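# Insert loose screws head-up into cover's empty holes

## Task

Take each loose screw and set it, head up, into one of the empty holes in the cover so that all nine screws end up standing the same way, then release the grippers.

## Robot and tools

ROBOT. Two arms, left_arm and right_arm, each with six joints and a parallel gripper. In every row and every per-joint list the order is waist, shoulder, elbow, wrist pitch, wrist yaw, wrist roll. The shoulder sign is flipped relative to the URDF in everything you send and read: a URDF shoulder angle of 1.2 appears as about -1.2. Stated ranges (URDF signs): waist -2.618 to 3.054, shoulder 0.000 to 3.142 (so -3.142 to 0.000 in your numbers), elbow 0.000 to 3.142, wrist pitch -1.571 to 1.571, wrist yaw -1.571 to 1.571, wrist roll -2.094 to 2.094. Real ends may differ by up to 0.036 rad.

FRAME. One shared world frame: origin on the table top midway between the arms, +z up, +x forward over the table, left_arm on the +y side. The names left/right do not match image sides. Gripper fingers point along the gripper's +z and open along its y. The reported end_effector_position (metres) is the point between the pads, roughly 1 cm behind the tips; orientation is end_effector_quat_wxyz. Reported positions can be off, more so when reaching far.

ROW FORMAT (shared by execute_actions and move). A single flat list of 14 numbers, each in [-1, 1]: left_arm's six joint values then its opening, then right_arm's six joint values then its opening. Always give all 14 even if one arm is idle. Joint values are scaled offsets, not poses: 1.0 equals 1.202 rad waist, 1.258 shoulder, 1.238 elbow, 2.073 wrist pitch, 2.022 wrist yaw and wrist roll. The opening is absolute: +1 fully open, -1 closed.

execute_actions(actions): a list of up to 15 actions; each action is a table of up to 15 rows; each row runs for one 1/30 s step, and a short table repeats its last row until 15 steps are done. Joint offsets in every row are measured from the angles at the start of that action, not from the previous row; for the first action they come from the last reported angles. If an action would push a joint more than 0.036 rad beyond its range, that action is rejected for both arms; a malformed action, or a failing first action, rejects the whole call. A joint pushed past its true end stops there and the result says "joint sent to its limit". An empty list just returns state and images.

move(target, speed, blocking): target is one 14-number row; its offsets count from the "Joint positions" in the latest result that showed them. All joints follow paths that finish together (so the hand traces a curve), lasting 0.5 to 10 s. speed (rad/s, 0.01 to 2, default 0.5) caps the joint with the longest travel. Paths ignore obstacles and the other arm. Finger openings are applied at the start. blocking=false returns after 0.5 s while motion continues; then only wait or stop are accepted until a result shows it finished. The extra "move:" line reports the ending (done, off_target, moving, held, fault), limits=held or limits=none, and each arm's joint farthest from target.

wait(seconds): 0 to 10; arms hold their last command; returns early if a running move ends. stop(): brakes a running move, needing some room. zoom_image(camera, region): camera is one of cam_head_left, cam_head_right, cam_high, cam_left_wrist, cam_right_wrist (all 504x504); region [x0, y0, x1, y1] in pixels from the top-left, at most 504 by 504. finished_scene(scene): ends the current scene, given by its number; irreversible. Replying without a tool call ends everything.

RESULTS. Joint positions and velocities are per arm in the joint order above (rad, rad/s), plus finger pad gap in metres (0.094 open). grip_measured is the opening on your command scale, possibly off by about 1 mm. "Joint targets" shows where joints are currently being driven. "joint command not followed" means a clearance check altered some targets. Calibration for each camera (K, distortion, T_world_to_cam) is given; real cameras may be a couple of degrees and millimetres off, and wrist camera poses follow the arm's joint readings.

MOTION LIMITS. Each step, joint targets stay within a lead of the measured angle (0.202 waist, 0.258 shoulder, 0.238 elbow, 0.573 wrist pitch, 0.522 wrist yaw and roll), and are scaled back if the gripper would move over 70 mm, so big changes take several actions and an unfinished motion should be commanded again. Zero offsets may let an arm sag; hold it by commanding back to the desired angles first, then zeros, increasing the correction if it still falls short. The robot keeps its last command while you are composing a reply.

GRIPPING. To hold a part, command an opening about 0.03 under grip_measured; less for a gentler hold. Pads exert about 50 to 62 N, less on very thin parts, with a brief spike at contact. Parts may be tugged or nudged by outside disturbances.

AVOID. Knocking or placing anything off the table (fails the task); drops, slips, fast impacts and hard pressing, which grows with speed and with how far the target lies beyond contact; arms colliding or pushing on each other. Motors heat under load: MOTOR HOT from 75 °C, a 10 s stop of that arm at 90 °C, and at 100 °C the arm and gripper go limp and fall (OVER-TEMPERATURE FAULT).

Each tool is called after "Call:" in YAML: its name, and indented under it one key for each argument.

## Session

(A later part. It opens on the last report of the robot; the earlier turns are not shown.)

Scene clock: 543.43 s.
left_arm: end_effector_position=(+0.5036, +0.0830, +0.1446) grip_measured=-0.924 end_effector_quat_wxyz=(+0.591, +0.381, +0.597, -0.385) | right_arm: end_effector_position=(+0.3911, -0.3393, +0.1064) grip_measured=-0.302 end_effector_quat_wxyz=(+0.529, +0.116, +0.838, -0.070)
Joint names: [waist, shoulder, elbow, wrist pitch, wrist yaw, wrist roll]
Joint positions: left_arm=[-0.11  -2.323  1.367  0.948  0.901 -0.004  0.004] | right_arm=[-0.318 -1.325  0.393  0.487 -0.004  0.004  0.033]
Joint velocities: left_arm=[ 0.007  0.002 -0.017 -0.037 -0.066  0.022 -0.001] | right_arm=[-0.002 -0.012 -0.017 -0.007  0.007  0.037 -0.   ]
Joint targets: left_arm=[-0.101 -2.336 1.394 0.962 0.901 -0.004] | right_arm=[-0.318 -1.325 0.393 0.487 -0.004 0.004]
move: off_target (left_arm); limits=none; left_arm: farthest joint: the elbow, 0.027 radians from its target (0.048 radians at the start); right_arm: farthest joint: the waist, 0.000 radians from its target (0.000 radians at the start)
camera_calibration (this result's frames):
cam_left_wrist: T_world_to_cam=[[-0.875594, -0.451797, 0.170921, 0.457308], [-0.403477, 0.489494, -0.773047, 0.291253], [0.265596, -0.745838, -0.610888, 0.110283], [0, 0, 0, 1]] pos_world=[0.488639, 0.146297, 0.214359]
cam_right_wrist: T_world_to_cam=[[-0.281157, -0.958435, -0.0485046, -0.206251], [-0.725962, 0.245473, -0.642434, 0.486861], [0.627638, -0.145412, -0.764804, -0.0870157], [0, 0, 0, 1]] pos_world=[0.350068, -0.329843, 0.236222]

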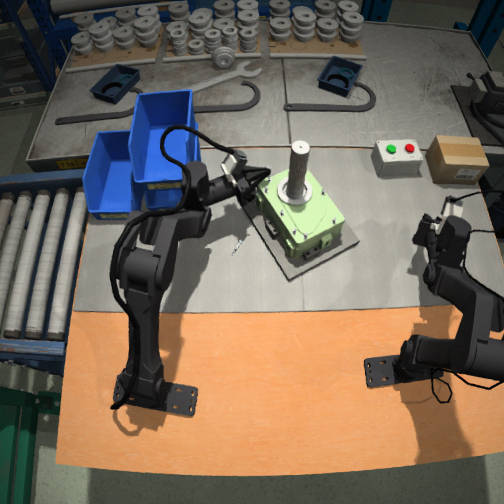

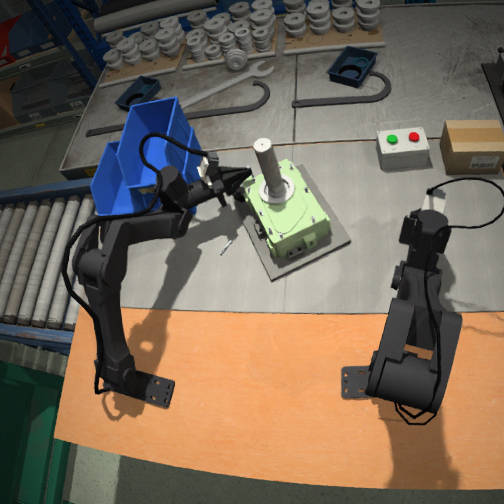

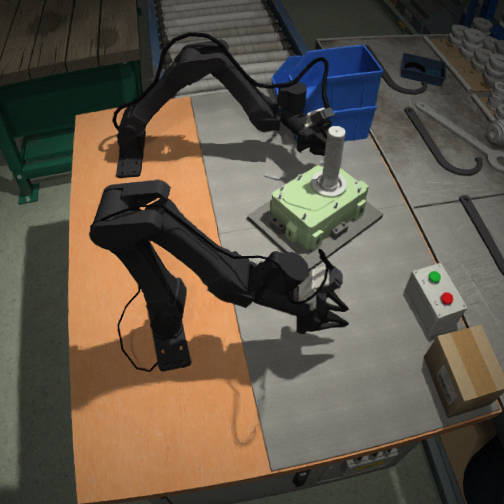

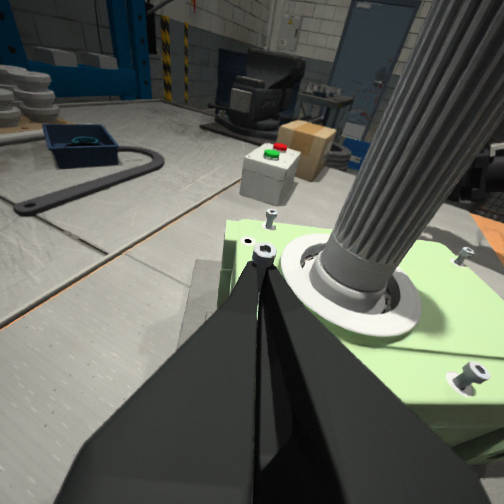

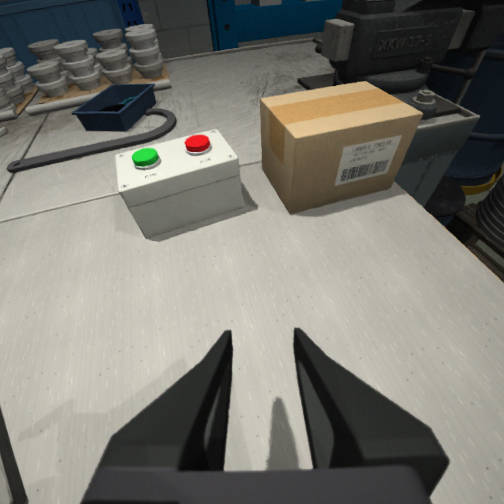

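Call:
move:
  target: [0,-0.034,0,0.012,0,0,-0.95,0,0,0,0,0,0,-0.3]
  speed: 0.015

Call:
zoom_image:
  camera: "cam_head_right"
  region: [235,160,275,200]

Call:
zoom_image:
  camera: "cam_head_left"
  region: [250,160,290,200]

Scene clock: 553.93 s.
left_arm: end_effector_position=(+0.5041, +0.0828, +0.1369) grip_measured=-0.924 end_effector_quat_wxyz=(+0.592, +0.382, +0.596, -0.385) | right_arm: end_effector_position=(+0.3911, -0.3393, +0.1064) grip_measured=-0.302 end_effector_quat_wxyz=(+0.529, +0.116, +0.838, -0.070)
Joint names: [waist, shoulder, elbow, wrist pitch, wrist yaw, wrist roll]
Joint positions: left_arm=[-0.11  -2.345  1.367  0.974  0.901 -0.004  0.004] | right_arm=[-0.318 -1.325  0.393  0.487 -0.004  0.004  0.033]
Joint velocities: left_arm=[ 0.002 -0.002 -0.007 -0.022 -0.022  0.007  0.   ] | right_arm=[-0.002  0.012 -0.017  0.022 -0.051  0.007 -0.   ]
Joint targets: left_arm=[-0.110 -2.365 1.367 0.974 0.901 -0.004] | right_arm=[-0.318 -1.325 0.393 0.487 -0.004 0.004]
move: done; limits=none; left_arm: farthest joint: the shoulder, 0.020 radians from its target (0.043 radians at the start); right_arm: farthest joint: the waist, 0.000 radians from its target (0.000 radians at the start)
camera_calibration (this result's frames):
cam_left_wrist: T_world_to_cam=[[-0.876159, -0.451656, 0.168378, 0.459639], [-0.400899, 0.488852, -0.774793, 0.284538], [0.267628, -0.746345, -0.60938, 0.104142], [0, 0, 0, 1]] pos_world=[0.488916, 0.146228, 0.206528]
cam_right_wrist: T_world_to_cam=[[-0.281157, -0.958435, -0.0485046, -0.206251], [-0.725962, 0.245473, -0.642434, 0.486861], [0.627638, -0.145412, -0.764804, -0.0870157], [0, 0, 0, 1]] pos_world=[0.350068, -0.329843, 0.236222]

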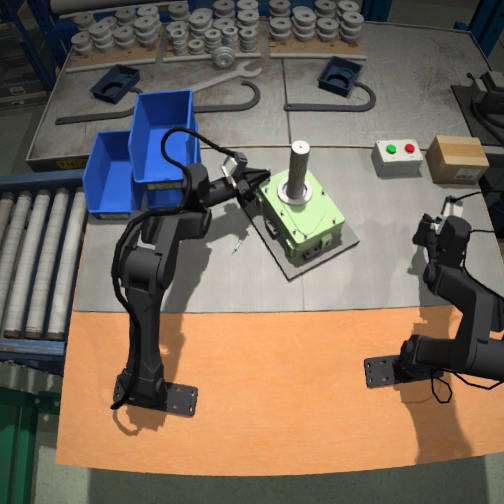

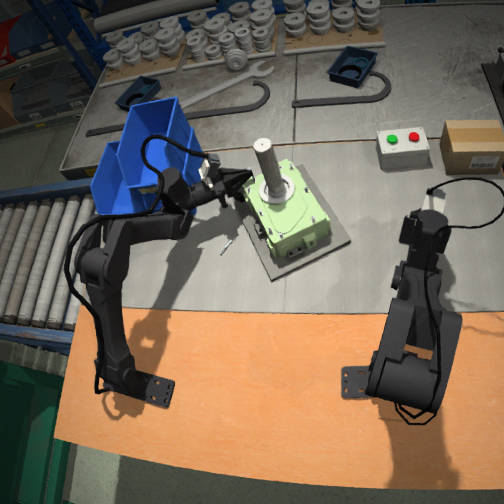

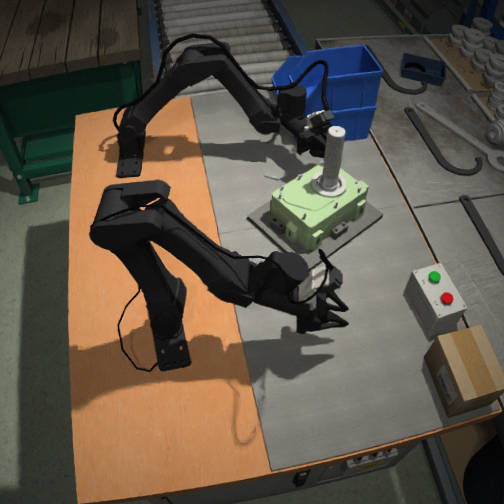

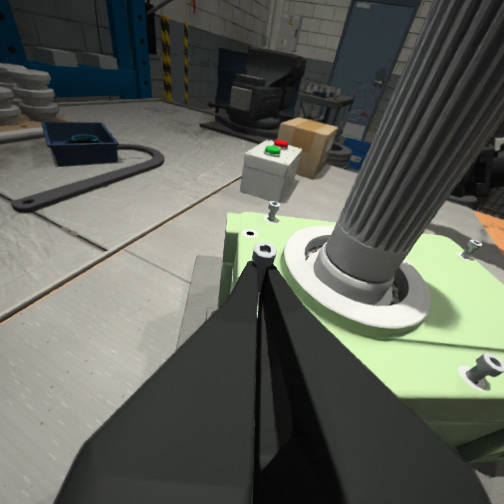

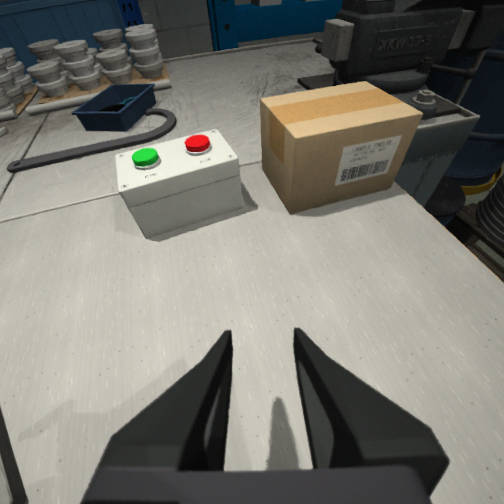

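Region (235, 160, 275, 200) of cam_head_right's 504x504 image, scaled by 12.600, with more detail than that image has.

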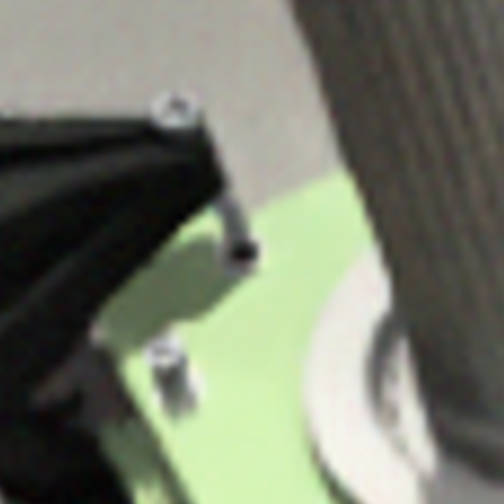

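Region (250, 160, 290, 200) of cam_head_left's 504x504 image, scaled by 12.600, with more detail than that image has.

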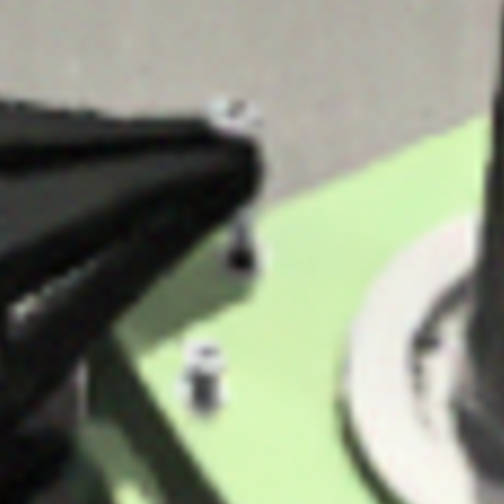

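Call:
move:
  target: [0,0,-0.03,0,0,0,-0.95,0,0,0,0,0,0,-0.3]
  speed: 0.012

Call:
zoom_image:
  camera: "cam_head_right"
  region: [235,160,275,200]

Call:
zoom_image:
  camera: "cam_head_left"
  region: [250,160,290,200]

Scene clock: 564.60 s.
left_arm: end_effector_position=(+0.5026, +0.0834, +0.1365) grip_measured=-0.924 end_effector_quat_wxyz=(+0.595, +0.382, +0.594, -0.383) | right_arm: end_effector_position=(+0.3911, -0.3393, +0.1064) grip_measured=-0.302 end_effector_quat_wxyz=(+0.529, +0.116, +0.838, -0.070)
Joint names: [waist, shoulder, elbow, wrist pitch, wrist yaw, wrist roll]
Joint positions: left_arm=[-0.11  -2.345  1.357  0.993  0.899 -0.004  0.004] | right_arm=[-0.318 -1.325  0.393  0.487 -0.004  0.004  0.033]
Joint velocities: left_arm=[-0.022 -0.002  0.007  0.007 -0.051  0.051 -0.002] | right_arm=[-0.002  0.012 -0.012 -0.037  0.022 -0.037  0.   ]
Joint targets: left_arm=[-0.110 -2.345 1.330 0.974 0.901 -0.004] | right_arm=[-0.318 -1.325 0.393 0.487 -0.004 0.004]
move: off_target (left_arm); limits=none; left_arm: farthest joint: the elbow, 0.027 radians from its target (0.037 radians at the start); right_arm: farthest joint: the waist, 0.000 radians from its target (0.000 radians at the start)
camera_calibration (this result's frames):
cam_left_wrist: T_world_to_cam=[[-0.876815, -0.452658, 0.162159, 0.459933], [-0.395316, 0.486667, -0.779025, 0.281341], [0.273715, -0.747165, -0.60566, 0.101196], [0, 0, 0, 1]] pos_world=[0.486796, 0.146883, 0.20588]
cam_right_wrist: T_world_to_cam=[[-0.281157, -0.958435, -0.0485046, -0.206251], [-0.725962, 0.245473, -0.642434, 0.486861], [0.627638, -0.145412, -0.764804, -0.0870157], [0, 0, 0, 1]] pos_world=[0.350068, -0.329843, 0.236222]

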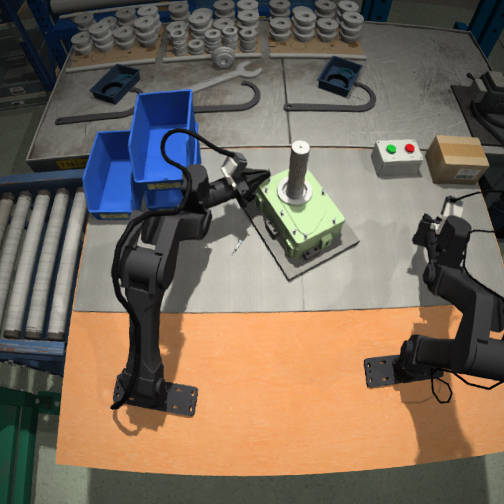

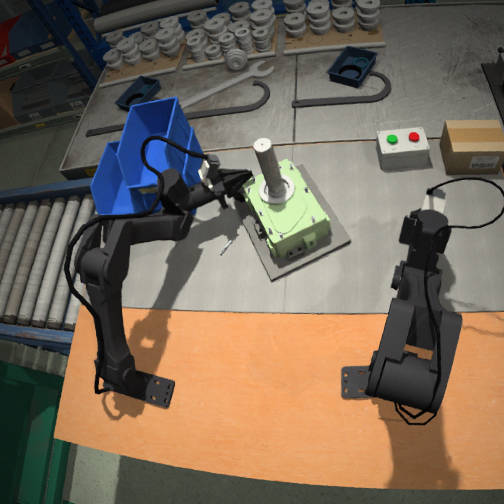

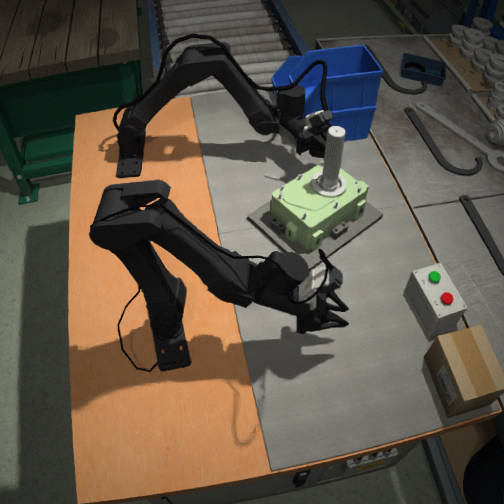

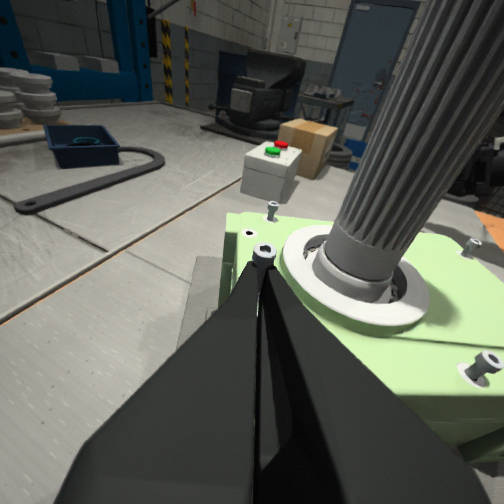

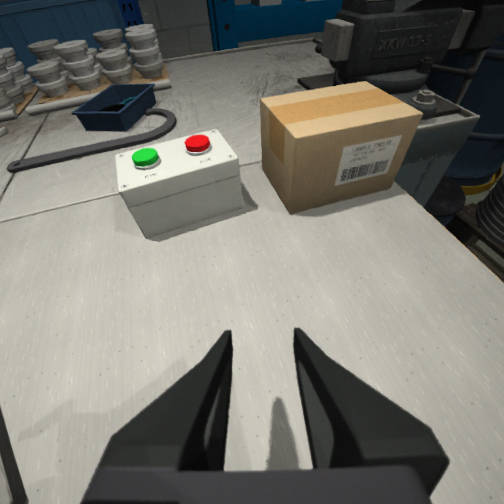

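Region (235, 160, 275, 200) of cam_head_right's 504x504 image, scaled by 12.600, with more detail than that image has.

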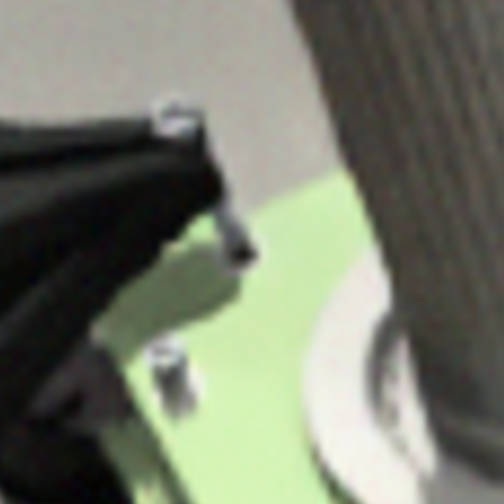

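Region (250, 160, 290, 200) of cam_head_left's 504x504 image, scaled by 12.600, with more detail than that image has.

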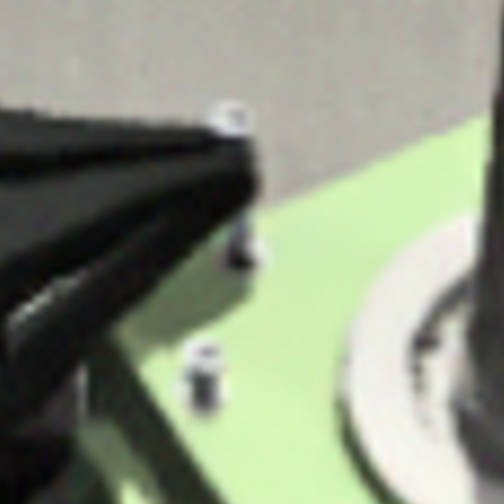

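Another similar, using yaw-free elbow plus slight waist.

Call:
move:
  target: [-0.008,0,-0.031,-0.008,0,0,-0.95,0,0,0,0,0,0,-0.3]
  speed: 0.015

Call:
zoom_image:
  camera: "cam_head_right"
  region: [235,160,275,200]

Call:
zoom_image:
  camera: "cam_head_left"
  region: [250,160,290,200]

Scene clock: 574.57 s.
left_arm: end_effector_position=(+0.5017, +0.0840, +0.1360) grip_measured=-0.924 end_effector_quat_wxyz=(+0.598, +0.382, +0.592, -0.382) | right_arm: end_effector_position=(+0.3911, -0.3393, +0.1064) grip_measured=-0.302 end_effector_quat_wxyz=(+0.529, +0.116, +0.838, -0.070)
Joint names: [waist, shoulder, elbow, wrist pitch, wrist yaw, wrist roll]
Joint positions: left_arm=[-0.11  -2.345  1.349  1.008  0.896 -0.004  0.004] | right_arm=[-0.318 -1.325  0.393  0.487 -0.004  0.004  0.033]
Joint velocities: left_arm=[ 0.012 -0.002 -0.012 -0.007 -0.007  0.007  0.   ] | right_arm=[-0.017  0.017  0.002 -0.081 -0.037 -0.022 -0.001]
Joint targets: left_arm=[-0.119 -2.345 1.318 0.977 0.899 -0.004] | right_arm=[-0.318 -1.325 0.393 0.487 -0.004 0.004]
move: off_target (left_arm); limits=none; left_arm: farthest joint: the wrist pitch, 0.031 radians from its target (0.017 radians at the start); right_arm: farthest joint: the waist, 0.000 radians from its target (0.000 radians at the start)
camera_calibration (this result's frames):
cam_left_wrist: T_world_to_cam=[[-0.876376, -0.455094, 0.157652, 0.460058], [-0.39218, 0.484295, -0.782083, 0.279401], [0.279571, -0.747227, -0.602903, 0.0983077], [0, 0, 0, 1]] pos_world=[0.485276, 0.147515, 0.205255]
cam_right_wrist: T_world_to_cam=[[-0.281157, -0.958435, -0.0485046, -0.206251], [-0.725962, 0.245473, -0.642434, 0.486861], [0.627638, -0.145412, -0.764804, -0.0870157], [0, 0, 0, 1]] pos_world=[0.350068, -0.329843, 0.236222]

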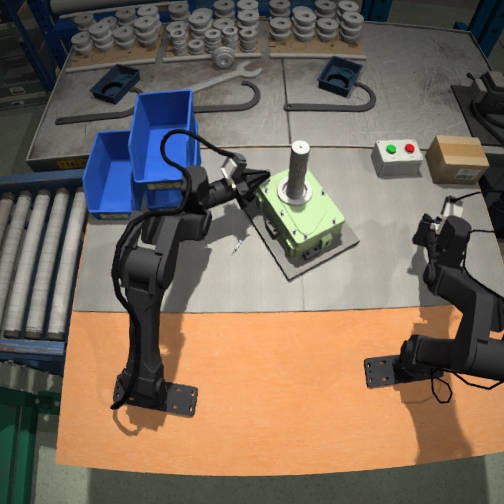

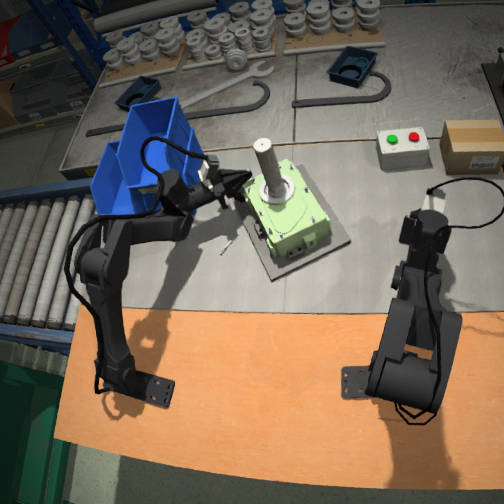

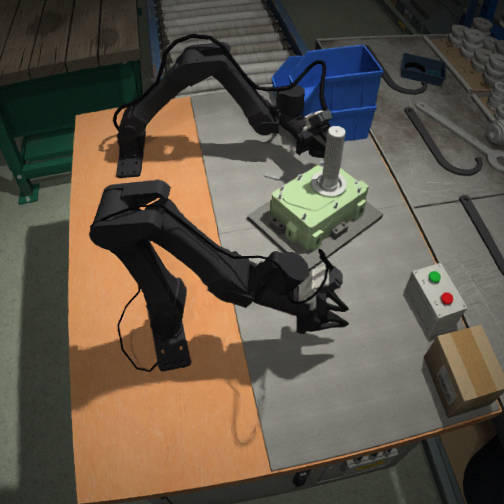

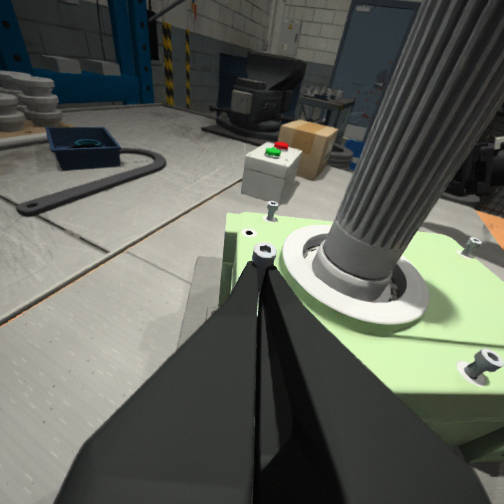

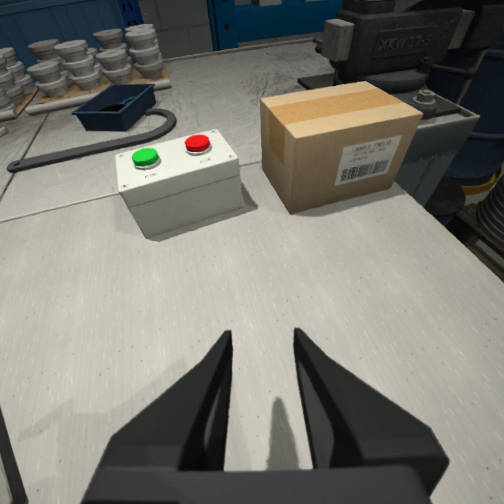

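Region (235, 160, 275, 200) of cam_head_right's 504x504 image, scaled by 12.600, with more detail than that image has.

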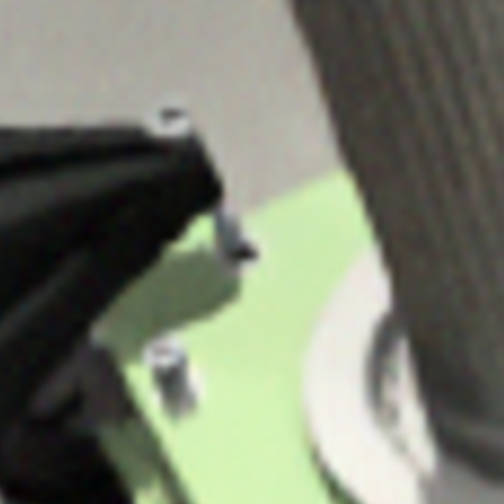

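Region (250, 160, 290, 200) of cam_head_left's 504x504 image, scaled by 12.600, with more detail than that image has.

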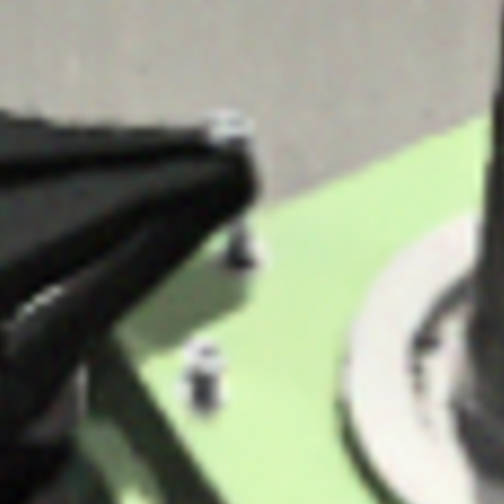

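Tip is left (+y) of centre; waist negative.

Call:
execute_actions:
  actions:
    - [[-0.014,0,0,-0.012,0,0,-0.95,0,0,0,0,0,0,-0.3],[-0.014,0,0,-0.012,0,0,-0.95,0,0,0,0,0,0,-0.3],[-0.014,0,0,-0.012,0,0,-0.95,0,0,0,0,0,0,-0.3],[-0.014,0,0,-0.012,0,0,-0.95,0,0,0,0,0,0,-0.3],[-0.002,0,0,-0.012,0,0,-0.95,0,0,0,0,0,0,-0.3]]
    - [[0,0,0,-0.018,0,0,-0.95,0,0,0,0,0,0,-0.3]]

Call:
zoom_image:
  camera: "cam_head_right"
  region: [235,160,275,200]

Call:
zoom_image:
  camera: "cam_head_left"
  region: [250,160,290,200]

Scene clock: 585.83 s.
left_arm: end_effector_position=(+0.5014, +0.0828, +0.1362) grip_measured=-0.924 end_effector_quat_wxyz=(+0.598, +0.382, +0.592, -0.382) | right_arm: end_effector_position=(+0.3911, -0.3393, +0.1064) grip_measured=-0.302 end_effector_quat_wxyz=(+0.529, +0.116, +0.838, -0.070)
Joint names: [waist, shoulder, elbow, wrist pitch, wrist yaw, wrist roll]
Joint positions: left_arm=[-0.112 -2.345  1.349  1.008  0.894 -0.004  0.004] | right_arm=[-0.318 -1.325  0.393  0.487 -0.004  0.004  0.033]
Joint velocities: left_arm=[-0.002  0.007 -0.007  0.051  0.007  0.007 -0.   ] | right_arm=[-0.007 -0.002 -0.007 -0.022  0.11  -0.022  0.   ]
Joint targets: left_arm=[-0.112 -2.345 1.349 0.971 0.894 -0.004] | right_arm=[-0.318 -1.325 0.393 0.487 -0.004 0.004]
camera_calibration (this result's frames):
cam_left_wrist: T_world_to_cam=[[-0.876492, -0.45506, 0.157107, 0.459365], [-0.391606, 0.484128, -0.782474, 0.279751], [0.280012, -0.747356, -0.602538, 0.0973287], [0, 0, 0, 1]] pos_world=[0.484928, 0.146342, 0.205372]
cam_right_wrist: T_world_to_cam=[[-0.281157, -0.958435, -0.0485046, -0.206251], [-0.725962, 0.245473, -0.642434, 0.486861], [0.627638, -0.145412, -0.764804, -0.0870157], [0, 0, 0, 1]] pos_world=[0.350068, -0.329843, 0.236222]

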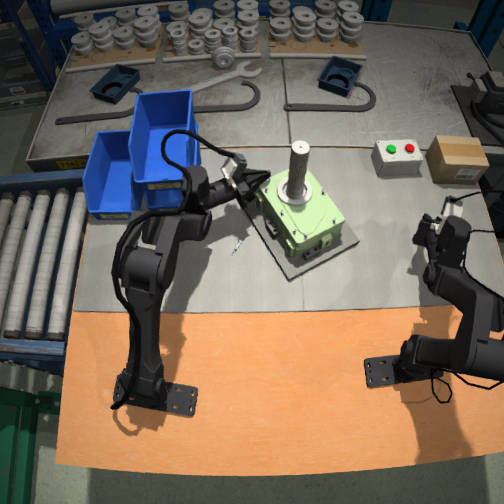

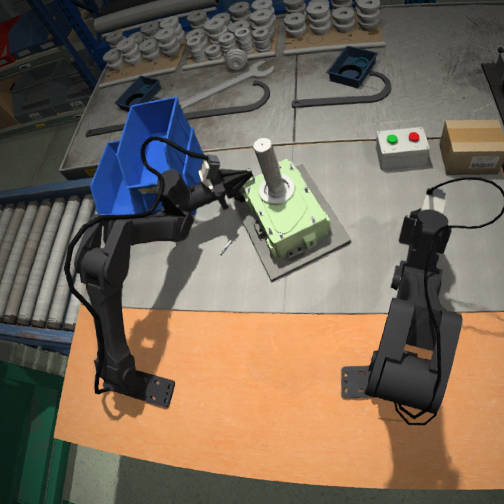

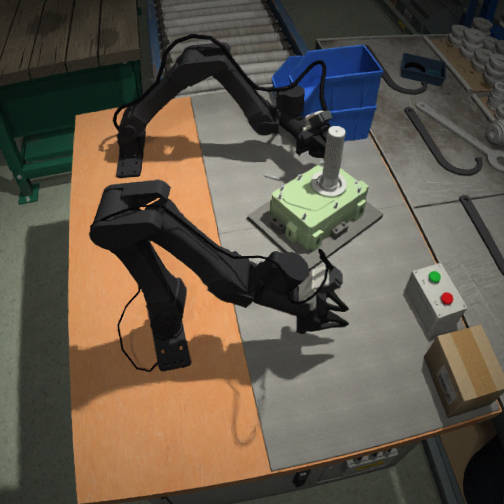

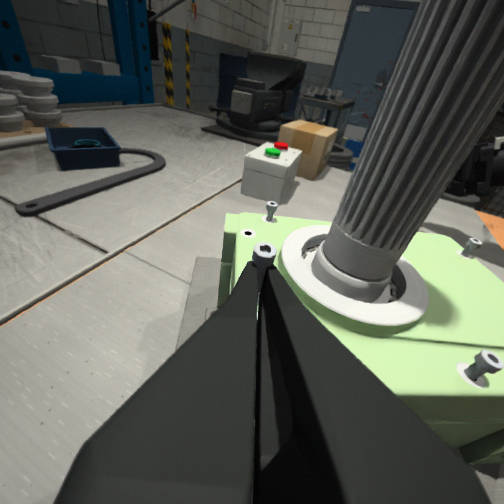

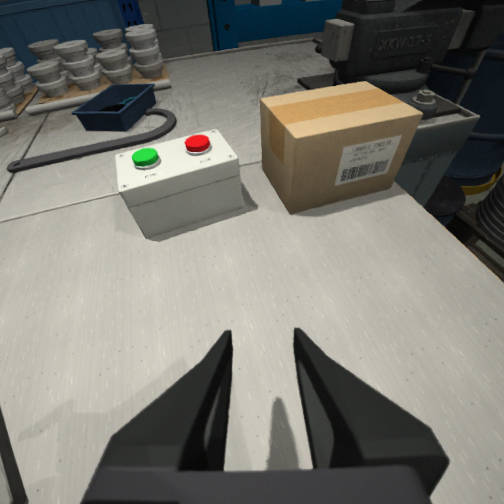

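Region (235, 160, 275, 200) of cam_head_right's 504x504 image, scaled by 12.600, with more detail than that image has.

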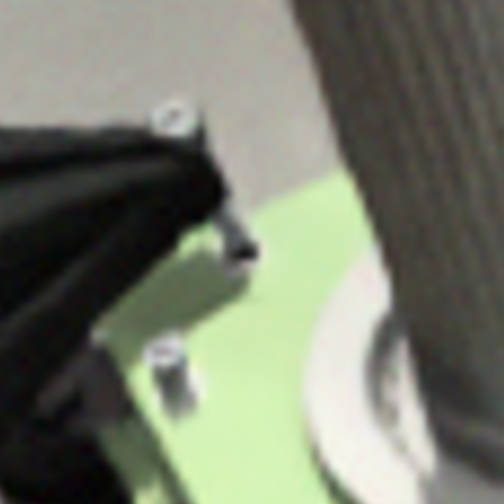

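Region (250, 160, 290, 200) of cam_head_left's 504x504 image, scaled by 12.600, with more detail than that image has.

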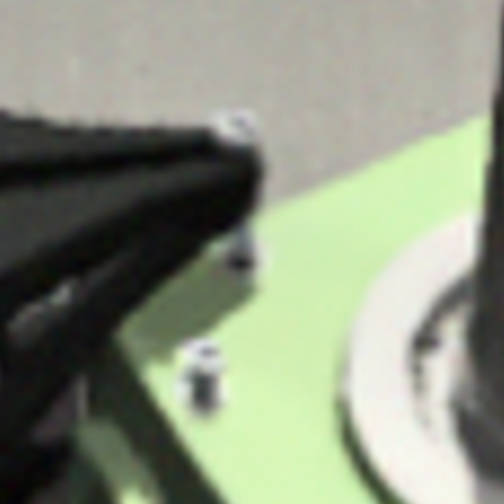

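Call:
execute_actions:
  actions:
    - [[0,0,0,-0.008,0.012,0,-0.95,0,0,0,0,0,0,-0.3]]
    - [[0,0,0,-0.018,0,0,-0.95,0,0,0,0,0,0,-0.3]]

Call:
zoom_image:
  camera: "cam_head_right"
  region: [235,160,275,200]

Call:
zoom_image:
  camera: "cam_head_left"
  region: [250,160,290,200]

Scene clock: 597.37 s.
left_arm: end_effector_position=(+0.5000, +0.0821, +0.1362) grip_measured=-0.924 end_effector_quat_wxyz=(+0.597, +0.384, +0.591, -0.384) | right_arm: end_effector_position=(+0.3911, -0.3393, +0.1064) grip_measured=-0.302 end_effector_quat_wxyz=(+0.529, +0.116, +0.838, -0.070)
Joint names: [waist, shoulder, elbow, wrist pitch, wrist yaw, wrist roll]
Joint positions: left_arm=[-0.112 -2.345  1.349  1.008  0.902 -0.004  0.004] | right_arm=[-0.318 -1.325  0.393  0.487 -0.004  0.004  0.033]
Joint velocities: left_arm=[ 0.017  0.012 -0.002 -0.037  0.007 -0.037 -0.001] | right_arm=[-0.002 -0.012 -0.012  0.022 -0.007 -0.022 -0.   ]
Joint targets: left_arm=[-0.112 -2.345 1.349 0.972 0.902 -0.004] | right_arm=[-0.318 -1.325 0.393 0.487 -0.004 0.004]
camera_calibration (this result's frames):
cam_left_wrist: T_world_to_cam=[[-0.880283, -0.447703, 0.157045, 0.459192], [-0.387511, 0.48747, -0.782437, 0.277179], [0.273745, -0.749623, -0.602602, 0.100569], [0, 0, 0, 1]] pos_world=[0.484099, 0.145854, 0.205365]
cam_right_wrist: T_world_to_cam=[[-0.281157, -0.958435, -0.0485046, -0.206251], [-0.725962, 0.245473, -0.642434, 0.486861], [0.627638, -0.145412, -0.764804, -0.0870157], [0, 0, 0, 1]] pos_world=[0.350068, -0.329843, 0.236222]

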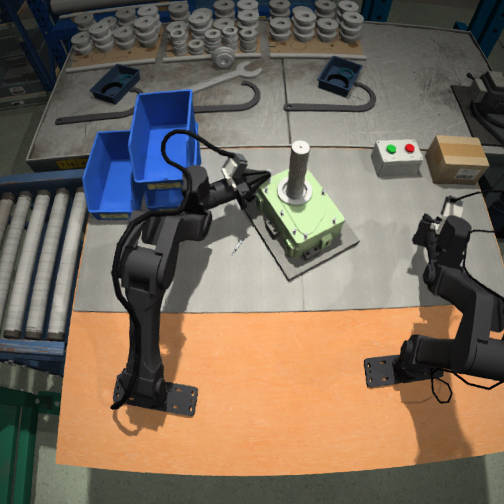

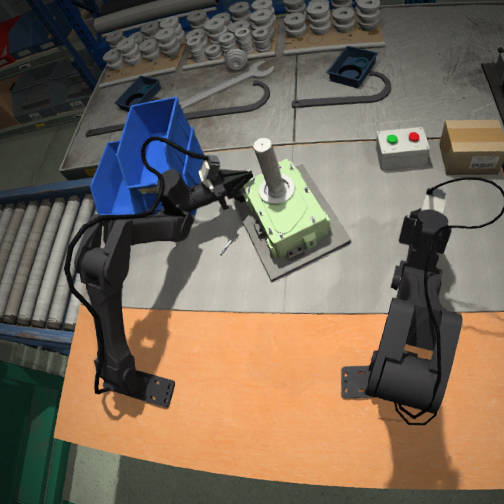

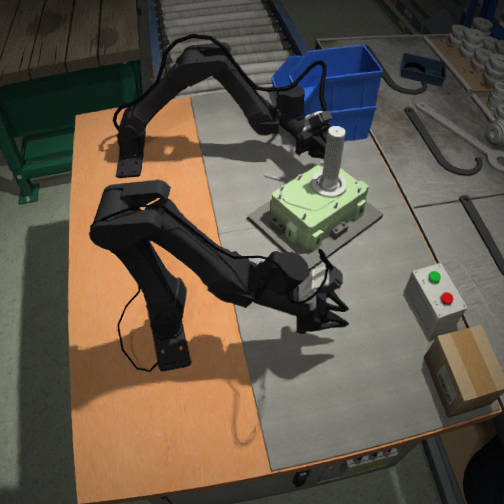

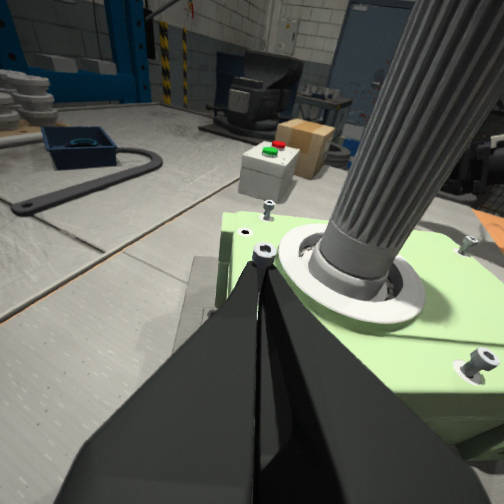

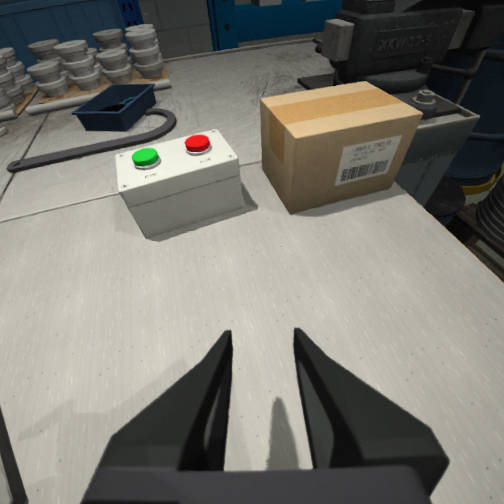

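Region (235, 160, 275, 200) of cam_head_right's 504x504 image, scaled by 12.600, with more detail than that image has.

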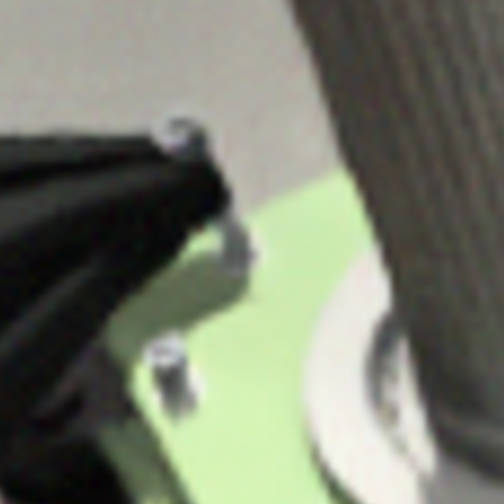

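Region (250, 160, 290, 200) of cam_head_left's 504x504 image, scaled by 12.600, with more detail than that image has.

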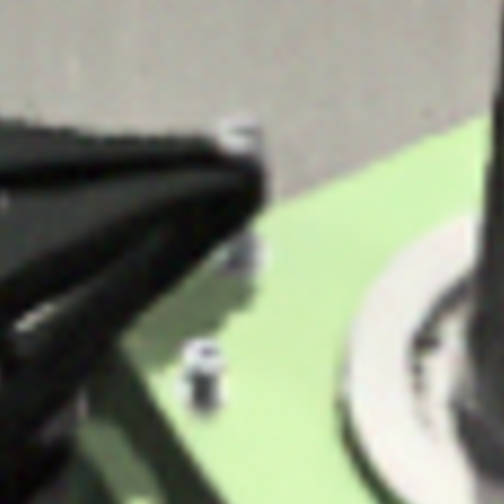

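Call:
execute_actions:
  actions:
    - [[0,0,0,0,0,0,-0.9,0,0,0,0,0,0,-0.3]]
    - [[0,0,0,0,0,0,-0.86,0,0,0,0,0,0,-0.3]]
    - [[0,0,0,0,0,0,-0.8,0,0,0,0,0,0,-0.3]]

Call:
zoom_image:
  camera: "cam_head_right"
  region: [235,160,275,200]

Scene clock: 603.50 s.
left_arm: end_effector_position=(+0.5000, +0.0821, +0.1362) grip_measured=-0.803 end_effector_quat_wxyz=(+0.597, +0.384, +0.590, -0.384) | right_arm: end_effector_position=(+0.3911, -0.3393, +0.1064) grip_measured=-0.302 end_effector_quat_wxyz=(+0.529, +0.116, +0.838, -0.070)
Joint names: [waist, shoulder, elbow, wrist pitch, wrist yaw, wrist roll]
Joint positions: left_arm=[-0.112 -2.345  1.349  1.009  0.902 -0.004  0.009] | right_arm=[-0.318 -1.325  0.393  0.487 -0.004  0.004  0.033]
Joint velocities: left_arm=[-0.002  0.012  0.007  0.022 -0.051 -0.007  0.   ] | right_arm=[ 0.007  0.017  0.012  0.051  0.037 -0.007 -0.   ]
Joint targets: left_arm=[-0.112 -2.345 1.349 1.009 0.902 -0.004] | right_arm=[-0.318 -1.325 0.393 0.487 -0.004 0.004]
camera_calibration (this result's frames):
cam_left_wrist: T_world_to_cam=[[-0.880341, -0.447689, 0.156761, 0.459247], [-0.387222, 0.487397, -0.782626, 0.27712], [0.273968, -0.749679, -0.60243, 0.100481], [0, 0, 0, 1]] pos_world=[0.484072, 0.145861, 0.205422]
cam_right_wrist: T_world_to_cam=[[-0.281157, -0.958435, -0.0485046, -0.206251], [-0.725962, 0.245473, -0.642434, 0.486861], [0.627638, -0.145412, -0.764804, -0.0870157], [0, 0, 0, 1]] pos_world=[0.350068, -0.329843, 0.236222]

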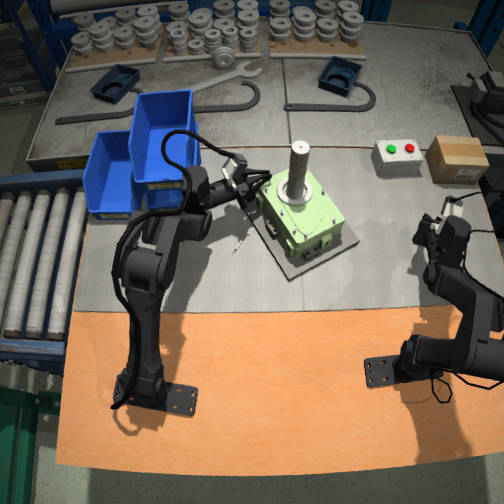

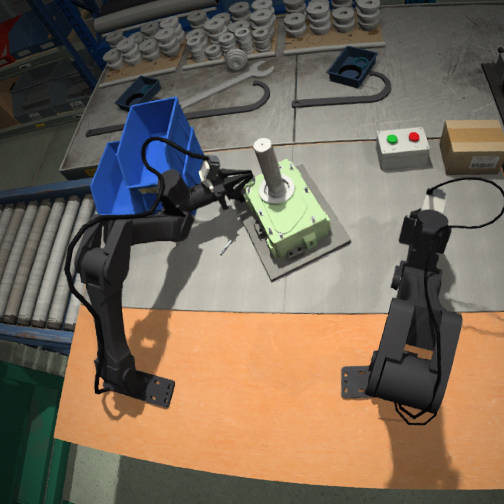

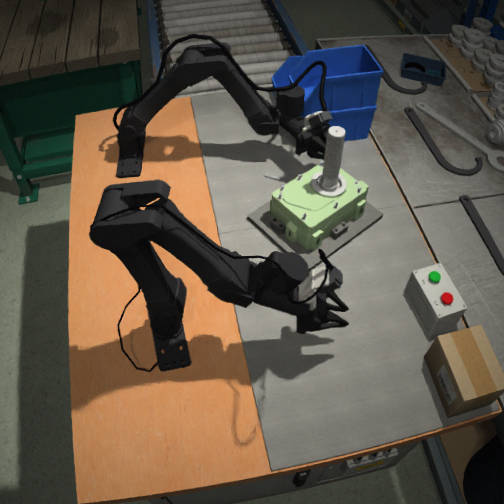

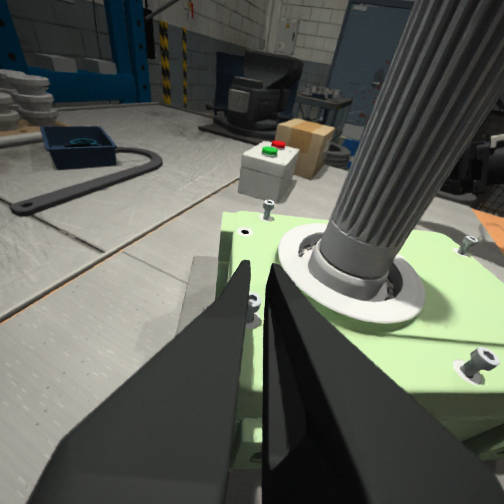

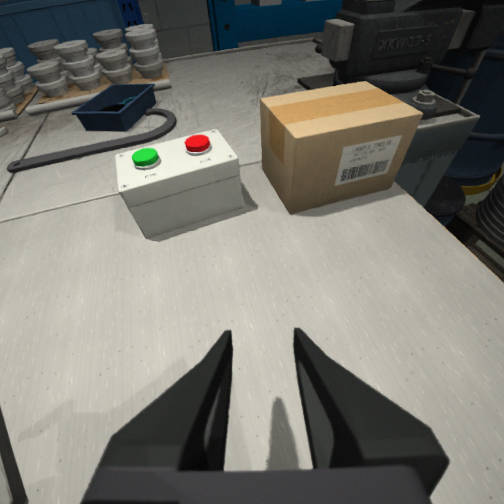

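Region (235, 160, 275, 200) of cam_head_right's 504x504 image, scaled by 12.600, with more detail than that image has.

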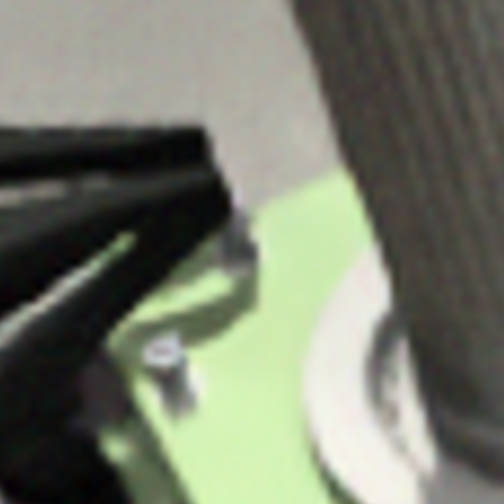

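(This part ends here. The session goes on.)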